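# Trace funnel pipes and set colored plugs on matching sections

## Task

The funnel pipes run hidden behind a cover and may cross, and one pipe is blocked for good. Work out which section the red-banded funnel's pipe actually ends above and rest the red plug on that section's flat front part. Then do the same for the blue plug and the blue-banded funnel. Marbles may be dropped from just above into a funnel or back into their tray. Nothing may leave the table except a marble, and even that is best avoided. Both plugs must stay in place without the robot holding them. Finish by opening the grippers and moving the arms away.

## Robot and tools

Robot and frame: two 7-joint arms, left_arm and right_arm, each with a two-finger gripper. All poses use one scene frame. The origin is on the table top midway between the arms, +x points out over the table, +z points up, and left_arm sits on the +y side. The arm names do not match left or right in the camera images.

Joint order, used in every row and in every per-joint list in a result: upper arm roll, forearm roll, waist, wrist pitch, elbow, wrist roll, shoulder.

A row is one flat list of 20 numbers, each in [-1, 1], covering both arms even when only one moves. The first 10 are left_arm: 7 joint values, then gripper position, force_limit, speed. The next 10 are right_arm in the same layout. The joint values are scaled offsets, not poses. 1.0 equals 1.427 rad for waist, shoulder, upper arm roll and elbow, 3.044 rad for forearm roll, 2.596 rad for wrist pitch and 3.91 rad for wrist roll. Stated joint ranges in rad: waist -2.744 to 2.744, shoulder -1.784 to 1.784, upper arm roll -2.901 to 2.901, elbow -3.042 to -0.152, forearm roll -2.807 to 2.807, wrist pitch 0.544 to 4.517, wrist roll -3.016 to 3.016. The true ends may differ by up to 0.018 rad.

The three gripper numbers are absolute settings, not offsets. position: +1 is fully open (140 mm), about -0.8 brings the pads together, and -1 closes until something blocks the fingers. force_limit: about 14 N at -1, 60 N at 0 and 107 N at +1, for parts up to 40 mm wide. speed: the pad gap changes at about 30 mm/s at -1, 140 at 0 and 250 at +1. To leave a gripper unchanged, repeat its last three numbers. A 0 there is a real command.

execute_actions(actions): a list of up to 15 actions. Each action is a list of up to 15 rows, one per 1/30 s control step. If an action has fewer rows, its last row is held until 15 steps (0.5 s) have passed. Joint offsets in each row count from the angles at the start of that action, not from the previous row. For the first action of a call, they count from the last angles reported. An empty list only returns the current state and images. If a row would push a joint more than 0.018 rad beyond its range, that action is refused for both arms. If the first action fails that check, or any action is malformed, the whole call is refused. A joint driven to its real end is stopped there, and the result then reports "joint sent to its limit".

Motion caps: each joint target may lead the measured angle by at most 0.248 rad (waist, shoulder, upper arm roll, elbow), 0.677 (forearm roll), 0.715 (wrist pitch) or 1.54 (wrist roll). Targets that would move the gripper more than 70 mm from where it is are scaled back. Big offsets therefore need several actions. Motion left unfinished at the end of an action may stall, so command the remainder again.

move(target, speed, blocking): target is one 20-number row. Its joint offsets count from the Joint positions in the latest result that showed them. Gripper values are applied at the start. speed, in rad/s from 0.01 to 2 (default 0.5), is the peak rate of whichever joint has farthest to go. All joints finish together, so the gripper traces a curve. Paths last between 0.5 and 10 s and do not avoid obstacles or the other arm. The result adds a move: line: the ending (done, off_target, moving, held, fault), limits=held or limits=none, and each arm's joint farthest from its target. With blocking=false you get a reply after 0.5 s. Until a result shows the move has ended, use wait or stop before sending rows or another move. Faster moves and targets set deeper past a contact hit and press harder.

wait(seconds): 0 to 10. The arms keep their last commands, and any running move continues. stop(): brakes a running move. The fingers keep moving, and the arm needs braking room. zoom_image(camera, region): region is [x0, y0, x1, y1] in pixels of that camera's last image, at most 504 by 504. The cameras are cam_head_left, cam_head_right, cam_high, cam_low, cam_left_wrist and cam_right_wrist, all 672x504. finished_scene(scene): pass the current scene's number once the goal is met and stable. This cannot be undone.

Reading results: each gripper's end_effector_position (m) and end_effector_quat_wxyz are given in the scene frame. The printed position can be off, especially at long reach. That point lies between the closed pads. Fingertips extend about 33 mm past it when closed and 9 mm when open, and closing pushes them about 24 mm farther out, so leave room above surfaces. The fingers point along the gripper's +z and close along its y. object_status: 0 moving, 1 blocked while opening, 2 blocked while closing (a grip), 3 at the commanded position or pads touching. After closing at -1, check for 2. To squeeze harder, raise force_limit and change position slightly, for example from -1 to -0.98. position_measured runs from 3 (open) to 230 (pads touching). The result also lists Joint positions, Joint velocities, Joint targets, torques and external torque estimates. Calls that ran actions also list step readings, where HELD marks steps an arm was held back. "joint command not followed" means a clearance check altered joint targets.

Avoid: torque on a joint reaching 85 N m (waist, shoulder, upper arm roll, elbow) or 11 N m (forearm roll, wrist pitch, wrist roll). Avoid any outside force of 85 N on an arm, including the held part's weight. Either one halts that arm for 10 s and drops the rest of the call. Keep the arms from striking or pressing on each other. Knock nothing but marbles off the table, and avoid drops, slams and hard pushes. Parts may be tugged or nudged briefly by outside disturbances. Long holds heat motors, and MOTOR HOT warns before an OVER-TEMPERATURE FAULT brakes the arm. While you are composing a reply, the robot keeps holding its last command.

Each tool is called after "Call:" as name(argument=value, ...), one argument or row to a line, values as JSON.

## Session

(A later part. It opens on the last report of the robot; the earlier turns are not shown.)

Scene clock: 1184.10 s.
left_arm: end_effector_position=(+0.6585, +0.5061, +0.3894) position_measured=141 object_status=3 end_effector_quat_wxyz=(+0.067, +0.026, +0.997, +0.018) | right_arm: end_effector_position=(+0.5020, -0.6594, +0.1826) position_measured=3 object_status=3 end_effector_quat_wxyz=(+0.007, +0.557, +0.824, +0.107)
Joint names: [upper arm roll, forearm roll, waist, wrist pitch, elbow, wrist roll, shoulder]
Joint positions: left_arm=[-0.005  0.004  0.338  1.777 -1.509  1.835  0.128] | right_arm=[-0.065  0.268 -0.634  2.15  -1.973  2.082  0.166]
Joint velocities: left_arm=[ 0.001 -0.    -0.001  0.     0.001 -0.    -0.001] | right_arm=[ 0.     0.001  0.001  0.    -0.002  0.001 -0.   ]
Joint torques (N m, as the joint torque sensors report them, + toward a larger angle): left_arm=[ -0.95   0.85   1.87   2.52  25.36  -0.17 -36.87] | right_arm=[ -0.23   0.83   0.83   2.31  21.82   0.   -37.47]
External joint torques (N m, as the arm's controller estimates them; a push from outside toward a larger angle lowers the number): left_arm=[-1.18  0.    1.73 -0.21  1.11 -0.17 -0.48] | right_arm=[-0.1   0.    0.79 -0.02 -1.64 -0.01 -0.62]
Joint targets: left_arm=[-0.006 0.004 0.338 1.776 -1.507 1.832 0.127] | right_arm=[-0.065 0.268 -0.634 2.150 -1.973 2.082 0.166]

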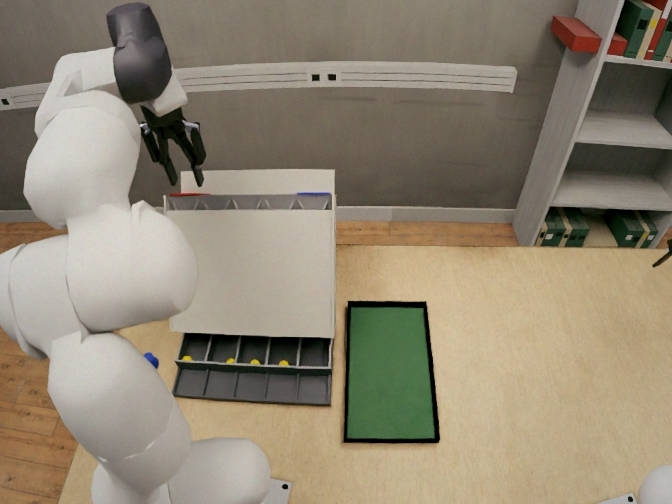

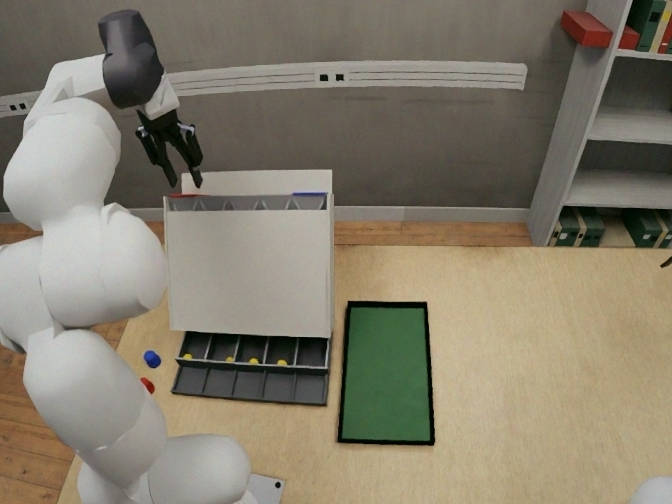

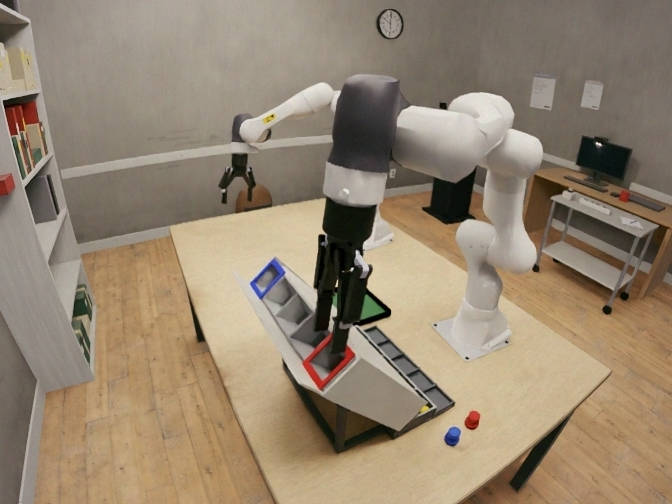

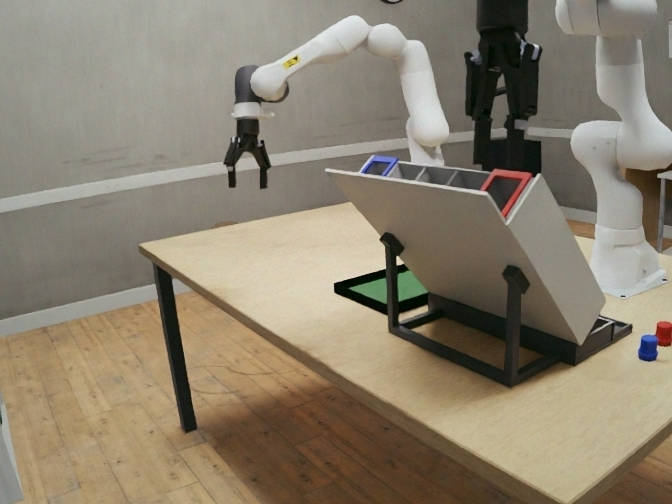

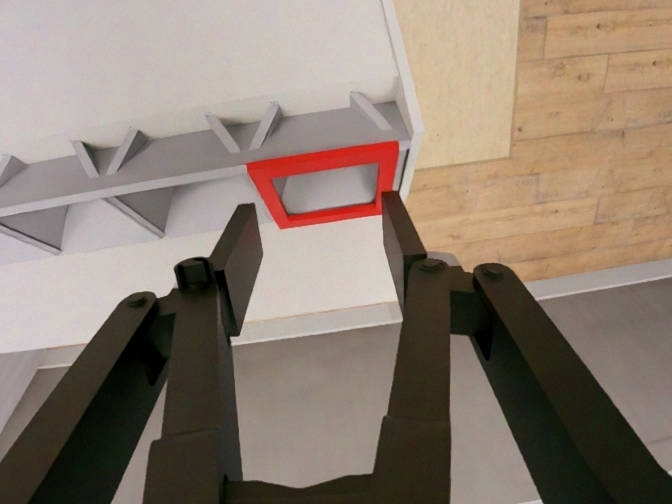

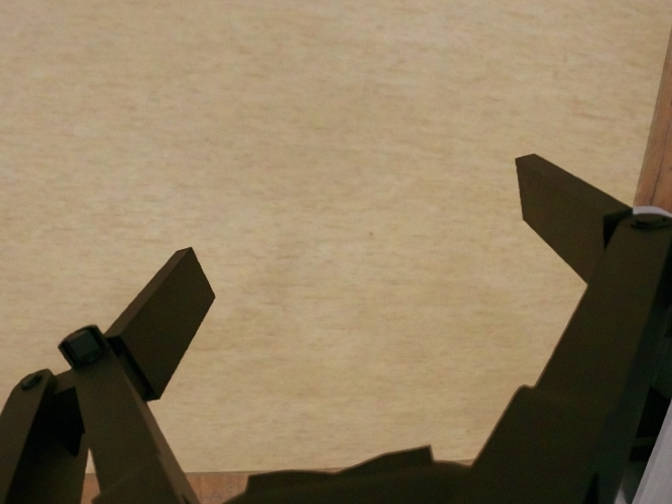

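Call:
execute_actions(
  actions=[
    [[0,0,0.0001,0,0,0,-0.0010,-0.1,-0.4,0.5,0,0,0,0,0,0,0,1,0,0],[0,0,0.0009,0,0,0,-0.0038,-0.1,-0.4,0.5,0,0,0,0,0,0,0,1,0,0],[0,0,0.0031,0,-0.0002,0,-0.0085,-0.1,-0.4,0.5,0,0,0,0,0,0,0,1,0,0],[0,0,0.0071,0,-0.0018,0,-0.0151,-0.1,-0.4,0.5,0,0,0,0,0,0,0,1,0,0],[0,0,0.0133,0,-0.0060,0,-0.0234,-0.1,-0.4,0.5,0,0,0,0,0,0,0,1,0,0],[0,0,0.0219,0,-0.0139,0,-0.0333,-0.1,-0.4,0.5,0,0,0,0,0,0,0,1,0,0],[0,0,0.0327,0,-0.0260,0,-0.0448,-0.1,-0.4,0.5,0,0,0,0,0,0,0,1,0,0],[0,0,0.0453,0,-0.0427,0,-0.0577,-0.1,-0.4,0.5,0,0,0,0,0,0,0,1,0,0],[0,0,0.0593,0,-0.0637,0,-0.0719,-0.1,-0.4,0.5,0,0,0,0,0,0,0,1,0,0],[0,0,0.0740,0,-0.0884,0,-0.0872,-0.1,-0.4,0.5,0,0,0,0,0,0,0,1,0,0],[0,0,0.0888,0,-0.1157,0,-0.1034,-0.1,-0.4,0.5,0,0,0,0,0,0,0,1,0,0],[0,0,0.1036,0,-0.1444,0,-0.1204,-0.1,-0.4,0.5,0,0,0,0,0,0,0,1,0,0],[0,0,0.1184,0,-0.1732,0,-0.1381,-0.1,-0.4,0.5,0,0,0,0,0,0,0,1,0,0],[0,0,0.1332,0,-0.2021,0,-0.1561,-0.1,-0.4,0.5,0,0,0,0,0,0,0,1,0,0],[0,0,0.1480,0,-0.2310,0,-0.1743,-0.1,-0.4,0.5,0,0,0,0,0,0,0,1,0,0]],
    [[0,0,0.0488,0.0039,-0.0924,0,-0.0615,-0.1,-0.4,0.5,0,0,0,0,0,0,0,1,0,0],[0,0,0.0636,0.0123,-0.1213,0,-0.0795,-0.1,-0.4,0.5,0,0,0,0,0,0,0,1,0,0],[0,0,0.0784,0.0219,-0.1501,0,-0.0972,-0.1,-0.4,0.5,0,0,0,0,0,0,0,1,0,0],[0,0,0.0932,0.0327,-0.1790,0,-0.1142,-0.1,-0.4,0.5,0,0,0,0,0,0,0,1,0,0],[0,0,0.1080,0.0443,-0.2079,0,-0.1305,-0.1,-0.4,0.5,0,0,0,0,0,0,0,1,0,0],[0,0,0.1228,0.0568,-0.2368,0,-0.1458,-0.1,-0.4,0.5,0,0,0,0,0,0,0,1,0,0],[0,0,0.1376,0.0700,-0.2656,0,-0.1599,-0.1,-0.4,0.5,0,0,0,0,0,0,0,1,0,0],[0,0,0.1524,0.0838,-0.2945,0,-0.1728,-0.1,-0.4,0.5,0,0,0,0,0,0,0,1,0,0],[0,0,0.1672,0.0978,-0.3234,0,-0.1843,-0.1,-0.4,0.5,0,0,0,0,0,0,0,1,0,0],[0,0,0.1820,0.1121,-0.3522,0,-0.1943,-0.1,-0.4,0.5,0,0,0,0,0,0,0,1,0,0],[0,0,0.1968,0.1264,-0.3811,0,-0.2025,-0.1,-0.4,0.5,0,0,0,0,0,0,0,1,0,0],[0,0,0.2115,0.1406,-0.4100,0,-0.2091,-0.1,-0.4,0.5,0,0,0,0,0,0,0,1,0,0],[0,0,0.2255,0.1545,-0.4389,0,-0.2138,-0.1,-0.4,0.5,0,0,0,0,0,0,0,1,0,0],[0,0,0.2381,0.1679,-0.4677,0,-0.2167,-0.1,-0.4,0.5,0,0,0,0,0,0,0,1,0,0],[0,0,0.2489,0.1807,-0.4966,0,-0.2176,-0.1,-0.4,0.5,0,0,0,0,0,0,0,1,0,0]],
    [[0,0,0.0361,0.0715,-0.0924,0,-0.0052,-0.1,-0.4,0.5,0,0,0,0,0,0,0,1,0,0],[0,0,0.0424,0.0827,-0.1213,0,-0.0052,-0.1,-0.4,0.5,0,0,0,0,0,0,0,1,0,0],[0,0,0.0464,0.0927,-0.1500,0,-0.0052,-0.1,-0.4,0.5,0,0,0,0,0,0,0,1,0,0],[0,0,0.0486,0.1016,-0.1773,0,-0.0052,-0.1,-0.4,0.5,0,0,0,0,0,0,0,1,0,0],[0,0,0.0494,0.1093,-0.2019,0,-0.0052,-0.1,-0.4,0.5,0,0,0,0,0,0,0,1,0,0],[0,0,0.0495,0.1156,-0.2229,0,-0.0052,-0.1,-0.4,0.5,0,0,0,0,0,0,0,1,0,0],[0,0,0.0495,0.1205,-0.2396,0,-0.0052,-0.1,-0.4,0.5,0,0,0,0,0,0,0,1,0,0],[0,0,0.0495,0.1238,-0.2518,0,-0.0052,-0.1,-0.4,0.5,0,0,0,0,0,0,0,1,0,0],[0,0,0.0495,0.1257,-0.2596,0,-0.0052,-0.1,-0.4,0.5,0,0,0,0,0,0,0,1,0,0],[0,0,0.0495,0.1260,-0.2639,0,-0.0052,-0.1,-0.4,0.5,0,0,0,0,0,0,0,1,0,0],[0,0,0.0495,0.1248,-0.2654,0,-0.0052,-0.1,-0.4,0.5,0,0,0,0,0,0,0,1,0,0],[0,0,0.0495,0.1220,-0.2656,0,-0.0052,-0.1,-0.4,0.5,0,0,0,0,0,0,0,1,0,0],[0,0,0.0495,0.1177,-0.2656,0,-0.0052,-0.1,-0.4,0.5,0,0,0,0,0,0,0,1,0,0],[0,0,0.0495,0.1120,-0.2656,0,-0.0052,-0.1,-0.4,0.5,0,0,0,0,0,0,0,1,0,0],[0,0,0.0495,0.1088,-0.2656,0,-0.0052,-0.1,-0.4,0.5,0,0,0,0,0,0,0,1,0,0]],
  ],
)

Scene clock: 1305.53 s.
left_arm: end_effector_position=(+0.3065, +0.6330, +0.1235) position_measured=141 object_status=3 end_effector_quat_wxyz=(+0.004, -0.244, +0.970, +0.004) | right_arm: end_effector_position=(+0.5020, -0.6594, +0.1826) position_measured=3 object_status=3 end_effector_quat_wxyz=(+0.007, +0.557, +0.824, +0.107)
Joint names: [upper arm roll, forearm roll, waist, wrist pitch, elbow, wrist roll, shoulder]
Joint positions: left_arm=[-0.003  0.004  0.884  2.376 -2.738  1.835 -0.372] | right_arm=[-0.065  0.268 -0.634  2.15  -1.973  2.082  0.166]
Joint velocities: left_arm=[-0.002 -0.001 -0.     0.    -0.029 -0.    -0.001] | right_arm=[ 0.001 -0.001 -0.    -0.     0.     0.001 -0.   ]
Joint torques (N m, as the joint torque sensors report them, + toward a larger angle): left_arm=[ -0.73   0.52   1.71   2.62  20.17   0.02 -17.42] | right_arm=[ -0.25   0.88   0.92   2.3   21.82   0.03 -37.5 ]
External joint torques (N m, as the arm's controller estimates them; a push from outside toward a larger angle lowers the number): left_arm=[-0.44 -0.07  1.68  0.13 -1.81  0.02 -0.89] | right_arm=[-0.07  0.05  0.93 -0.05 -1.8   0.02 -0.5 ]
External joint torques at the end of the 1st action: left_arm=[-0.38  0.1   1.   -0.2  -0.37 -0.03 -1.54] | right_arm=[-0.2   0.02  0.88 -0.04 -1.55  0.06 -0.43]
External joint torques at the end of the 2nd action: left_arm=[-0.14  0.03  2.44  0.5  -1.25  0.   -2.24] | right_arm=[-0.11 -0.01  0.54 -0.06 -1.56  0.04 -0.17]
Joint targets: left_arm=[-0.004 0.004 0.886 2.378 -2.742 1.835 -0.375] | right_arm=[-0.065 0.268 -0.634 2.150 -1.973 2.082 0.166]
Step readings (joint positions; steps 1 to 15: 1st action; 16 to 30: 2nd action; 31 to 45: 3rd action):
0: left_arm=[-0.005 0.004 0.338 1.777 -1.509 1.835 0.128] | right_arm=[-0.065 0.268 -0.634 2.150 -1.973 2.082 0.166]
1: left_arm=[-0.005 0.004 0.338 1.777 -1.509 1.835 0.128] | right_arm=[-0.065 0.268 -0.634 2.150 -1.973 2.082 0.166]
2: left_arm=[-0.005 0.004 0.338 1.777 -1.509 1.835 0.128] | right_arm=[-0.065 0.268 -0.634 2.150 -1.973 2.082 0.166]
4: left_arm=[-0.005 0.004 0.339 1.777 -1.510 1.835 0.124] | right_arm=[-0.065 0.268 -0.634 2.150 -1.973 2.082 0.166]
8: left_arm=[-0.009 0.004 0.366 1.777 -1.539 1.835 0.084] | right_arm=[-0.065 0.268 -0.634 2.150 -1.973 2.082 0.166]
15: left_arm=[-0.006 0.004 0.501 1.779 -1.749 1.835 -0.068] | right_arm=[-0.065 0.268 -0.634 2.150 -1.973 2.082 0.166]
16: left_arm=[-0.005 0.004 0.523 1.781 -1.791 1.835 -0.093] | right_arm=[-0.065 0.268 -0.634 2.150 -1.973 2.082 0.166]
17: left_arm=[-0.005 0.004 0.545 1.785 -1.832 1.835 -0.119] | right_arm=[-0.065 0.268 -0.634 2.150 -1.973 2.082 0.166]
19: left_arm=[-0.004 0.004 0.588 1.805 -1.914 1.835 -0.172] | right_arm=[-0.065 0.268 -0.634 2.150 -1.973 2.082 0.166]
23: left_arm=[-0.004 0.004 0.672 1.883 -2.077 1.835 -0.269] | right_arm=[-0.065 0.268 -0.634 2.150 -1.973 2.082 0.166]
30: left_arm=[-0.004 0.004 0.816 2.095 -2.363 1.835 -0.368] | right_arm=[-0.065 0.268 -0.634 2.150 -1.973 2.082 0.166]
31: left_arm=[-0.003 0.004 0.833 2.128 -2.403 1.835 -0.372] | right_arm=[-0.065 0.268 -0.634 2.150 -1.973 2.082 0.166]
32: left_arm=[-0.003 0.004 0.847 2.160 -2.443 1.835 -0.373] | right_arm=[-0.065 0.268 -0.634 2.150 -1.973 2.082 0.166]
34: left_arm=[-0.002 0.004 0.868 2.220 -2.525 1.835 -0.374] | right_arm=[-0.065 0.268 -0.634 2.150 -1.973 2.082 0.166]
38: left_arm=[-0.002 0.004 0.882 2.317 -2.666 1.835 -0.373] | right_arm=[-0.065 0.268 -0.634 2.150 -1.973 2.082 0.166]
45: Joint positions above

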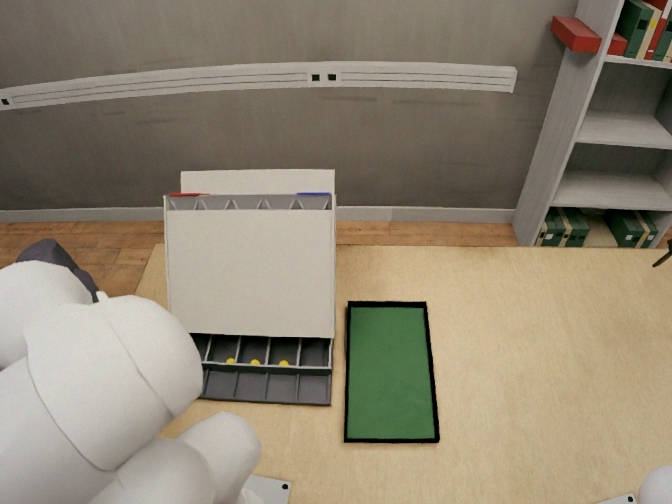

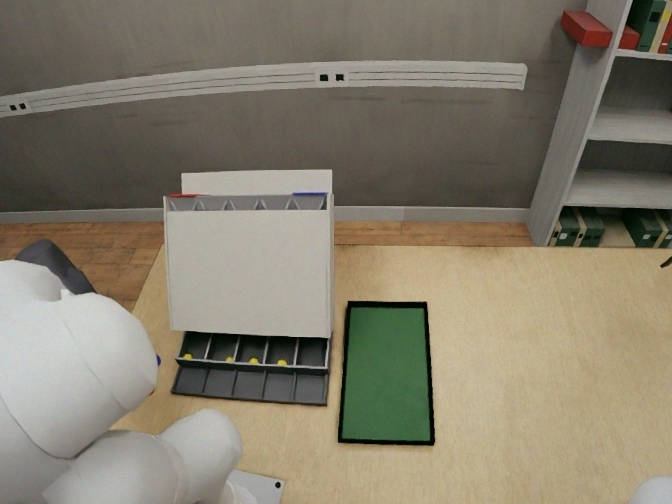

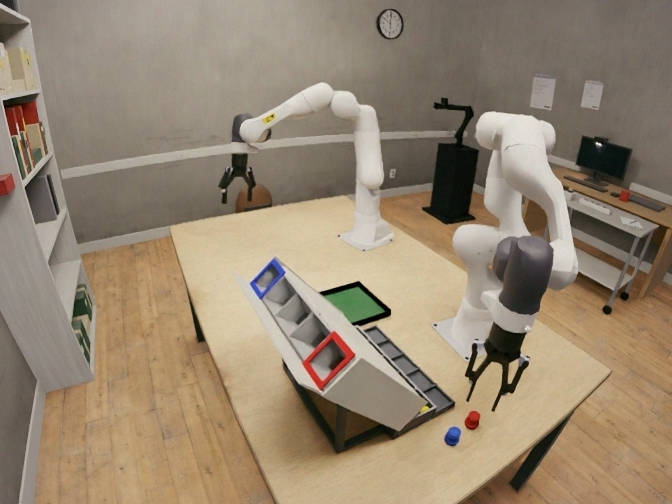

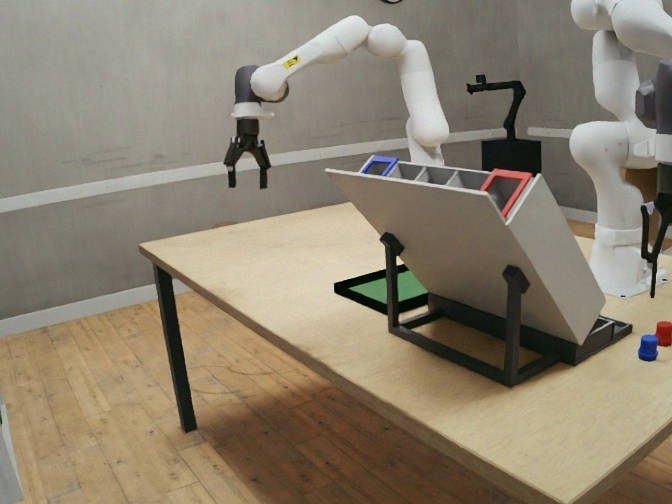

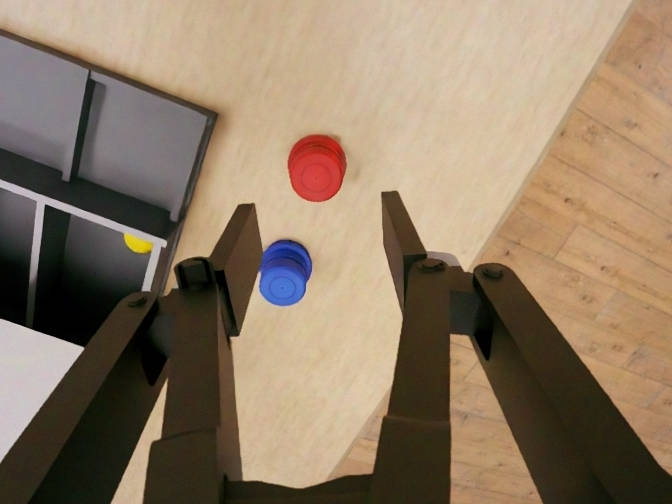

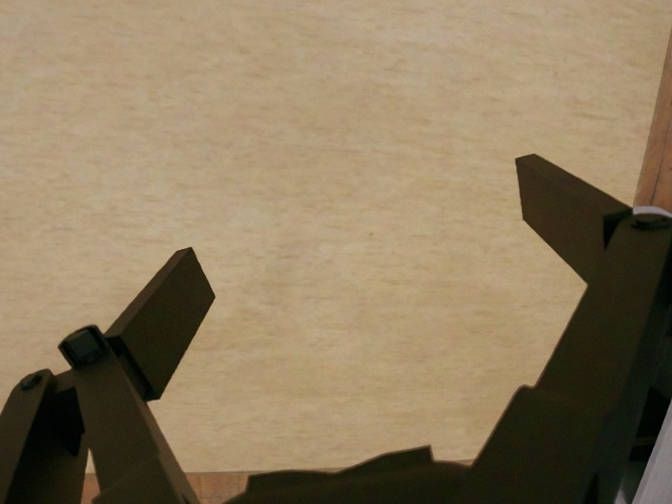

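Call:
execute_actions(
  actions=[],
)

Call:
zoom_image(
  camera="cam_left_wrist",
  region=[230, 110, 430, 330],
)

Scene clock: 1307.93 s.
left_arm: end_effector_position=(+0.3061, +0.6325, +0.1232) position_measured=141 object_status=3 end_effector_quat_wxyz=(+0.003, -0.244, +0.970, +0.004) | right_arm: end_effector_position=(+0.5020, -0.6594, +0.1826) position_measured=3 object_status=3 end_effector_quat_wxyz=(+0.007, +0.557, +0.824, +0.107)
Joint names: [upper arm roll, forearm roll, waist, wrist pitch, elbow, wrist roll, shoulder]
Joint positions: left_arm=[-0.003  0.004  0.884  2.376 -2.739  1.835 -0.373] | right_arm=[-0.065  0.268 -0.634  2.15  -1.973  2.082  0.166]
Joint velocities: left_arm=[-0.001 -0.     0.     0.     0.001 -0.001  0.001] | right_arm=[ 0.001  0.001  0.001 -0.     0.    -0.001 -0.001]
Joint torques (N m, as the joint torque sensors report them, + toward a larger angle): left_arm=[ -1.47   0.59   1.52   2.64  20.12   0.01 -17.3 ] | right_arm=[ -0.24   0.83   0.56   2.31  22.11   0.03 -37.75]
External joint torques (N m, as the arm's controller estimates them; a push from outside toward a larger angle lowers the number): left_arm=[-1.17  0.    1.5   0.21 -1.3   0.01 -1.23] | right_arm=[-0.14 -0.01  0.49 -0.04 -1.55  0.01 -0.63]
Joint targets: left_arm=[-0.004 0.004 0.886 2.378 -2.742 1.835 -0.375] | right_arm=[-0.065 0.268 -0.634 2.150 -1.973 2.082 0.166]

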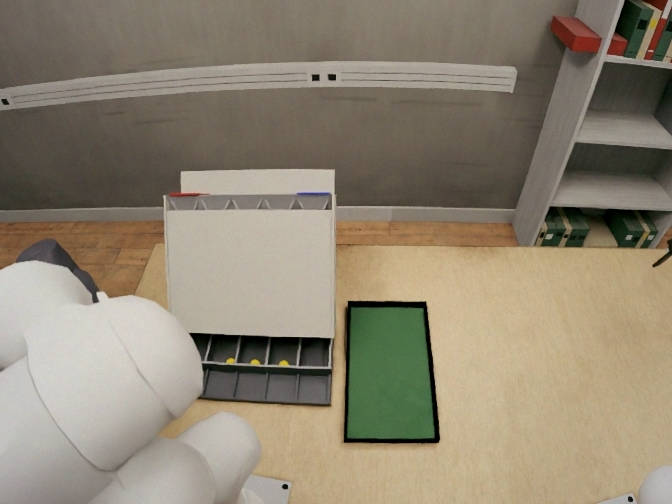

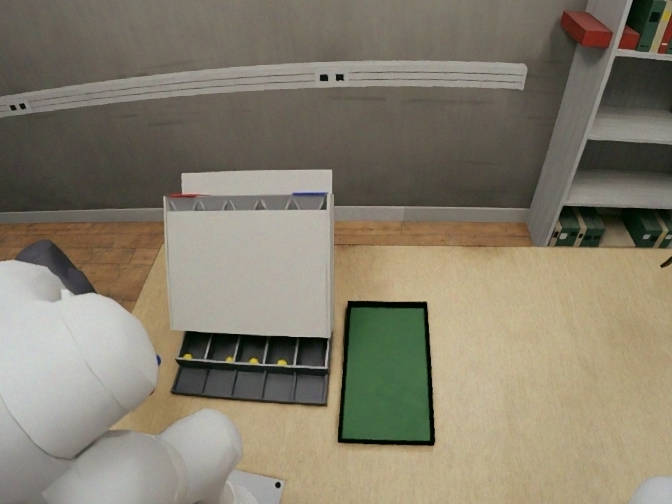

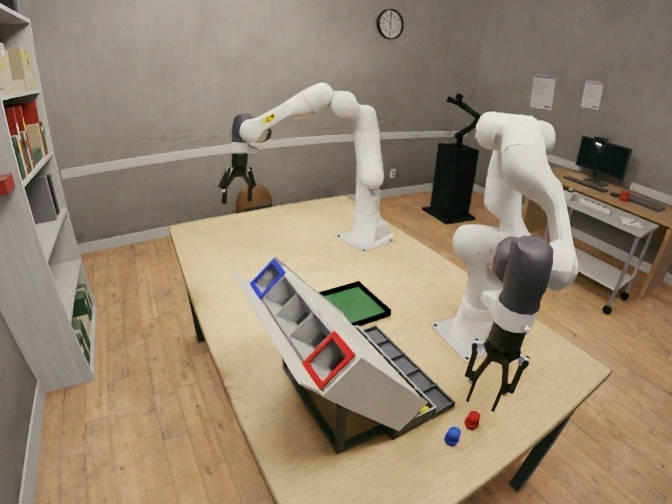

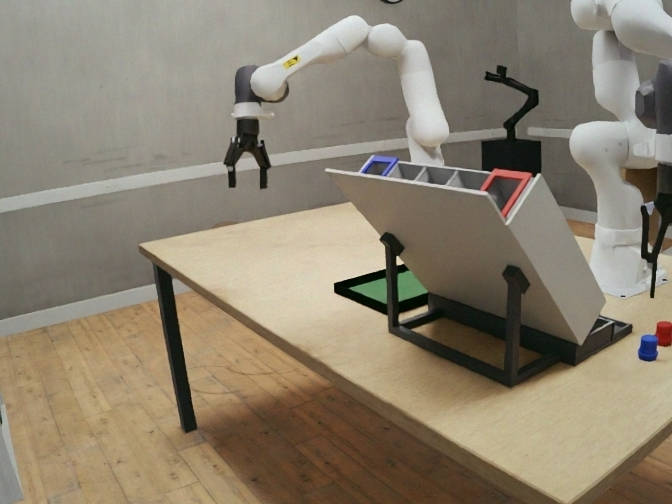

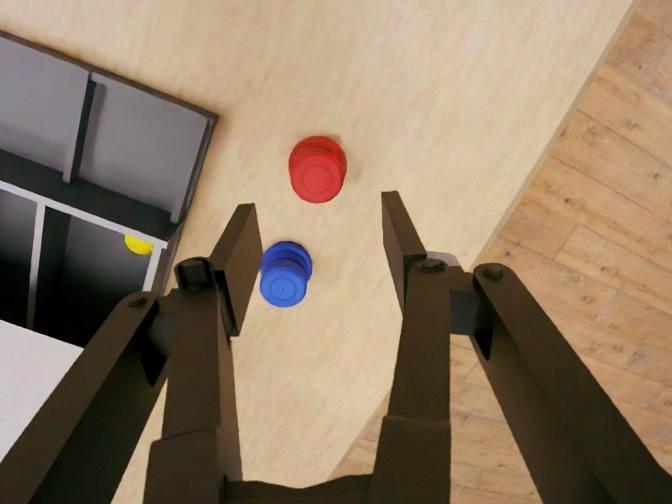

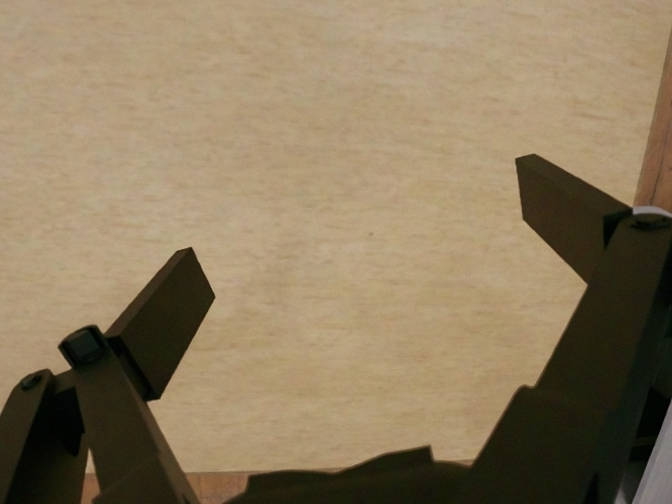

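Region (230, 110, 430, 330) of cam_left_wrist's 672x504 image, scaled by 2.291, with more detail than that image has; it fills the left 458 columns of this view, and the rest is white.

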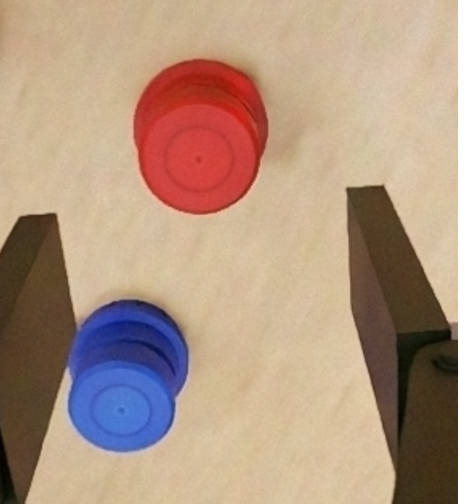

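Call:
execute_actions(
  actions=[
    [[0,0,-0.0005,0,-0.0006,0,0.0019,-0.1,-0.4,0.5,0,0,0,0,0,0,0,1,0,0],[0,0,-0.0014,0.0009,-0.0024,0,0.0074,-0.1,-0.4,0.5,0,0,0,0,0,0,0,1,0,0],[0,0,-0.0025,0.0045,-0.0053,0,0.0163,-0.1,-0.4,0.5,0,0,0,0,0,0,0,1,0,0],[0,0,-0.0036,0.0189,-0.0091,0,0.0280,-0.1,-0.4,0.5,0,0,0,0,0,0,0,1,0,0],[0,0,-0.0047,0.0361,-0.0136,0,0.0418,-0.1,-0.4,0.5,0,0,0,0,0,0,0,1,0,0],[0,0,-0.0055,0.0541,-0.0185,0,0.0570,-0.1,-0.4,0.5,0,0,0,0,0,0,0,1,0,0],[0,0,-0.0060,0.0712,-0.0236,0,0.0726,-0.1,-0.4,0.5,0,0,0,0,0,0,0,1,0,0],[0,0,-0.0060,0.0865,-0.0285,0,0.0878,-0.1,-0.4,0.5,0,0,0,0,0,0,0,1,0,0],[0,0,-0.0060,0.1001,-0.0330,0,0.1016,-0.1,-0.4,0.5,0,0,0,0,0,0,0,1,0,0],[0,0,-0.0060,0.1100,-0.0368,0,0.1133,-0.1,-0.4,0.5,0,0,0,0,0,0,0,1,0,0],[0,0,-0.0060,0.1163,-0.0396,0,0.1222,-0.1,-0.4,0.5,0,0,0,0,0,0,0,1,0,0],[0,0,-0.0060,0.1190,-0.0414,0,0.1278,-0.1,-0.4,0.5,0,0,0,0,0,0,0,1,0,0],[0,0,-0.0060,0.1163,-0.0421,0,0.1296,-0.1,-0.4,0.5,0,0,0,0,0,0,0,1,0,0],[0,0,-0.0060,0.1064,-0.0421,0,0.1296,-0.1,-0.4,0.5,0,0,0,0,0,0,0,1,0,0],[0,0,-0.0060,0.0901,-0.0421,0,0.1296,-1,-0.1,0,0,0,0,0,0,0,0,1,0,0]],
  ],
)

Scene clock: 1347.83 s.
left_arm: end_effector_position=(+0.3056, +0.6284, +0.0539) position_measured=141 object_status=0 end_effector_quat_wxyz=(+0.001, -0.241, +0.970, +0.002) | right_arm: end_effector_position=(+0.5020, -0.6594, +0.1826) position_measured=3 object_status=3 end_effector_quat_wxyz=(+0.007, +0.557, +0.824, +0.107)
Joint names: [upper arm roll, forearm roll, waist, wrist pitch, elbow, wrist roll, shoulder]
Joint positions: left_arm=[-0.003  0.004  0.878  2.606 -2.796  1.835 -0.195] | right_arm=[-0.065  0.268 -0.634  2.15  -1.973  2.082  0.166]
Joint velocities: left_arm=[-0.001  0.001 -0.001 -0.    -0.037 -0.001  0.107] | right_arm=[ 0.001 -0.    -0.     0.     0.     0.002 -0.001]
Joint torques (N m, as the joint torque sensors report them, + toward a larger angle): left_arm=[ -0.58   0.37  -0.64   3.04  18.75  -0.07 -20.38] | right_arm=[ -0.21   0.84   0.17   2.28  22.01   0.08 -37.57]
External joint torques (N m, as the arm's controller estimates them; a push from outside toward a larger angle lowers the number): left_arm=[-0.43 -0.05 -0.66  0.33 -1.19 -0.07  1.53] | right_arm=[-0.2   0.01  0.   -0.07 -1.65  0.07 -0.48]
Joint targets: left_arm=[-0.003 0.004 0.875 2.610 -2.799 1.835 -0.188] | right_arm=[-0.065 0.268 -0.634 2.150 -1.973 2.082 0.166]
Step readings (joint positions):
0: left_arm=[-0.003 0.004 0.884 2.376 -2.739 1.835 -0.373] | right_arm=[-0.065 0.268 -0.634 2.150 -1.973 2.082 0.166]
1: left_arm=[-0.003 0.004 0.884 2.376 -2.739 1.835 -0.373] | right_arm=[-0.065 0.268 -0.634 2.150 -1.973 2.082 0.166]
2: left_arm=[-0.003 0.004 0.884 2.376 -2.739 1.835 -0.372] | right_arm=[-0.065 0.268 -0.634 2.150 -1.973 2.082 0.166]
4: left_arm=[-0.003 0.004 0.883 2.386 -2.741 1.835 -0.361] | right_arm=[-0.065 0.268 -0.634 2.150 -1.973 2.082 0.166]
8: left_arm=[-0.003 0.004 0.879 2.471 -2.761 1.835 -0.297] | right_arm=[-0.065 0.268 -0.634 2.150 -1.973 2.082 0.166]
15: Joint positions above

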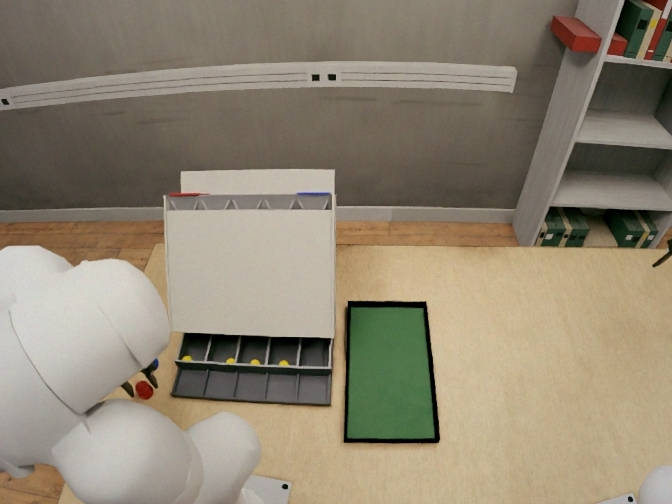

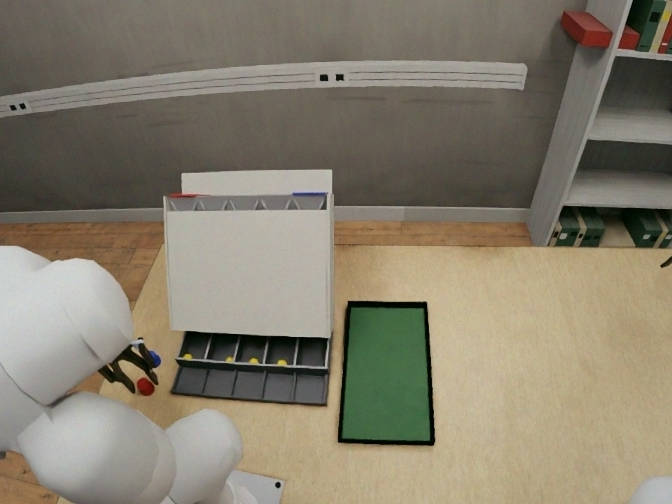

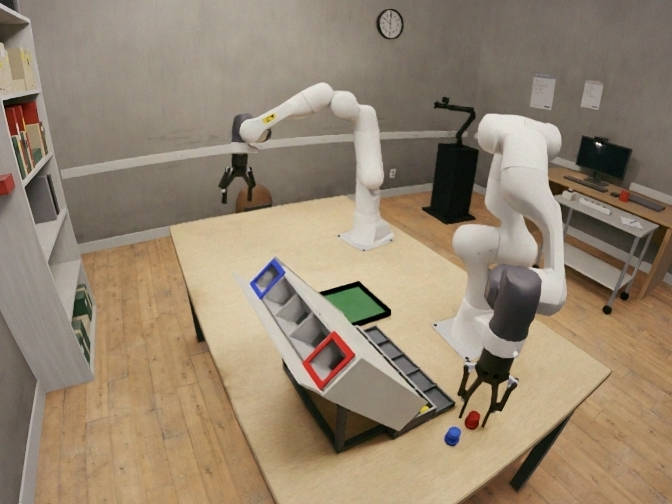

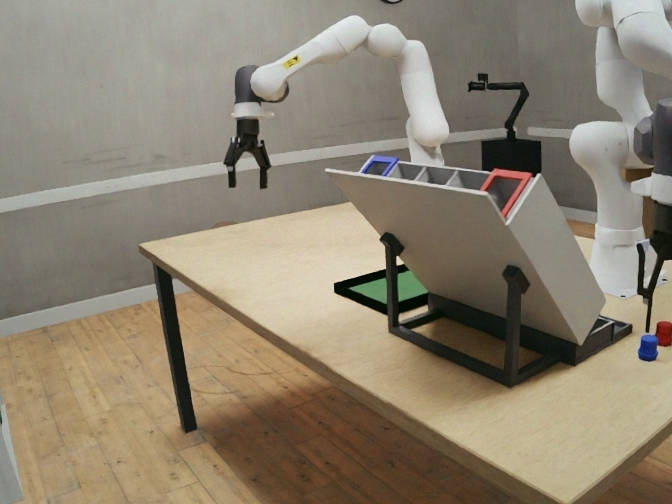

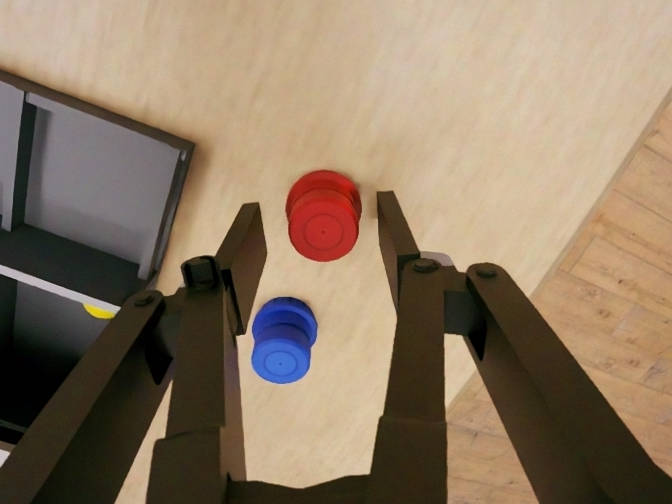

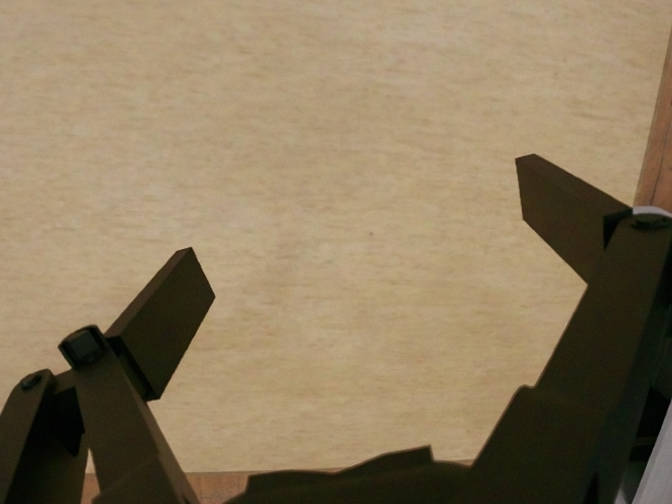

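Call:
execute_actions(
  actions=[],
)

Scene clock: 1352.23 s.
left_arm: end_effector_position=(+0.3044, +0.6272, +0.0518) position_measured=191 object_status=2 end_effector_quat_wxyz=(-0.001, -0.241, +0.971, +0.001) | right_arm: end_effector_position=(+0.5020, -0.6594, +0.1826) position_measured=3 object_status=3 end_effector_quat_wxyz=(+0.007, +0.557, +0.824, +0.107)
Joint names: [upper arm roll, forearm roll, waist, wrist pitch, elbow, wrist roll, shoulder]
Joint positions: left_arm=[-0.003  0.004  0.878  2.607 -2.798  1.835 -0.19 ] | right_arm=[-0.065  0.268 -0.634  2.15  -1.973  2.082  0.166]
Joint velocities: left_arm=[ 0. -0. -0.  0.  0. -0.  0.] | right_arm=[ 0.002  0.     0.001  0.    -0.     0.001  0.001]
Joint torques (N m, as the joint torque sensors report them, + toward a larger angle): left_arm=[ -1.48   0.41  -1.05   2.82  18.02   0.04 -18.78] | right_arm=[  0.12   0.86   0.66   2.29  21.99   0.07 -37.6 ]
External joint torques (N m, as the arm's controller estimates them; a push from outside toward a larger angle lowers the number): left_arm=[-1.3  -0.01 -1.04  0.41 -0.21  0.04  0.57] | right_arm=[ 0.16  0.03  0.53 -0.04 -1.49  0.06 -0.81]
Joint targets: left_arm=[-0.003 0.004 0.875 2.610 -2.799 1.835 -0.188] | right_arm=[-0.065 0.268 -0.634 2.150 -1.973 2.082 0.166]

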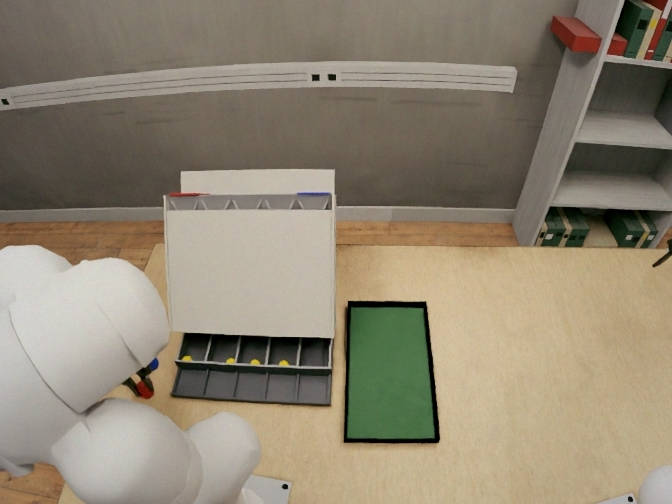

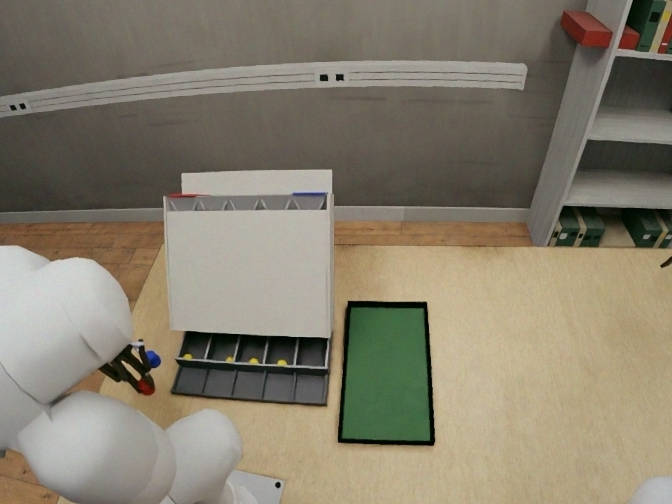

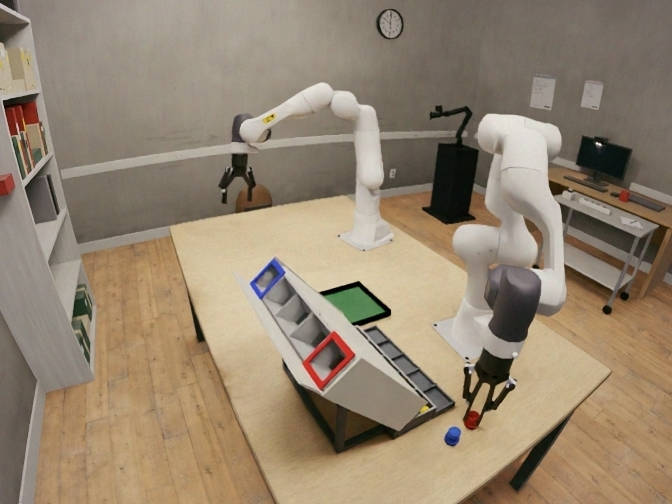

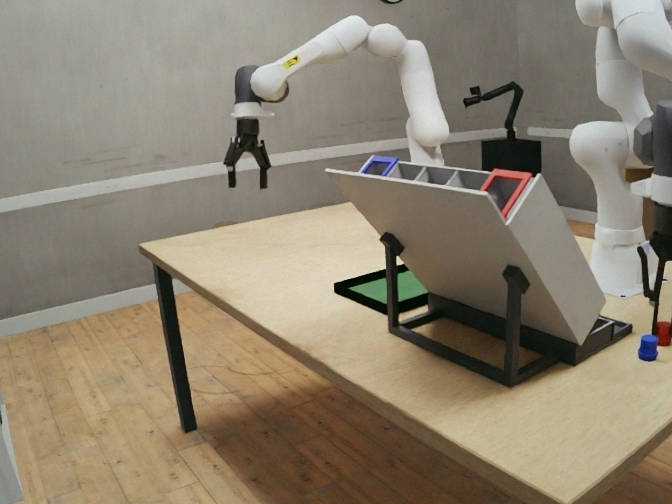

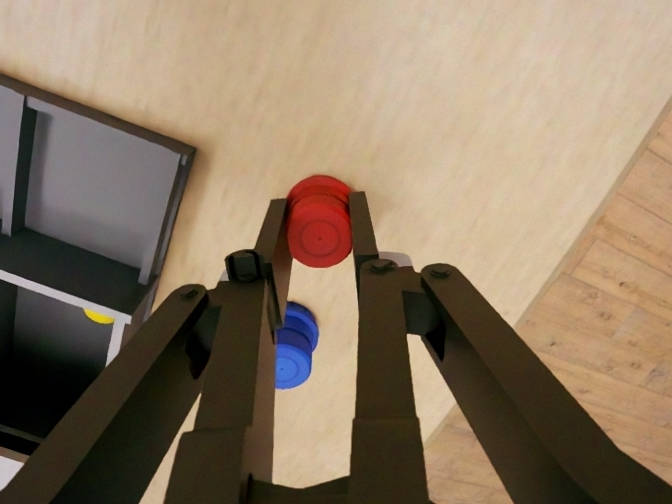

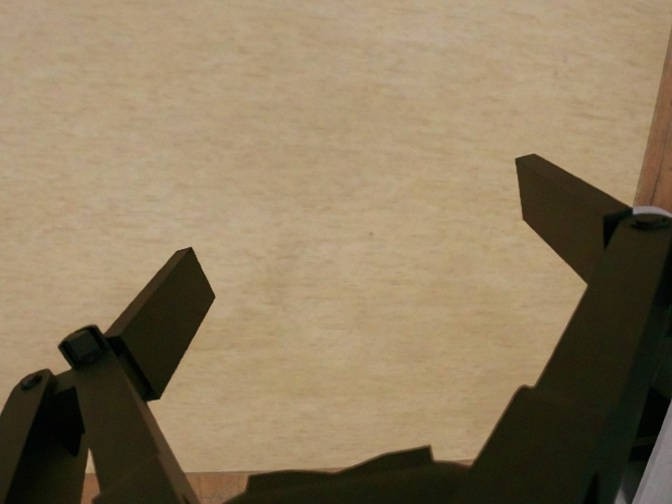

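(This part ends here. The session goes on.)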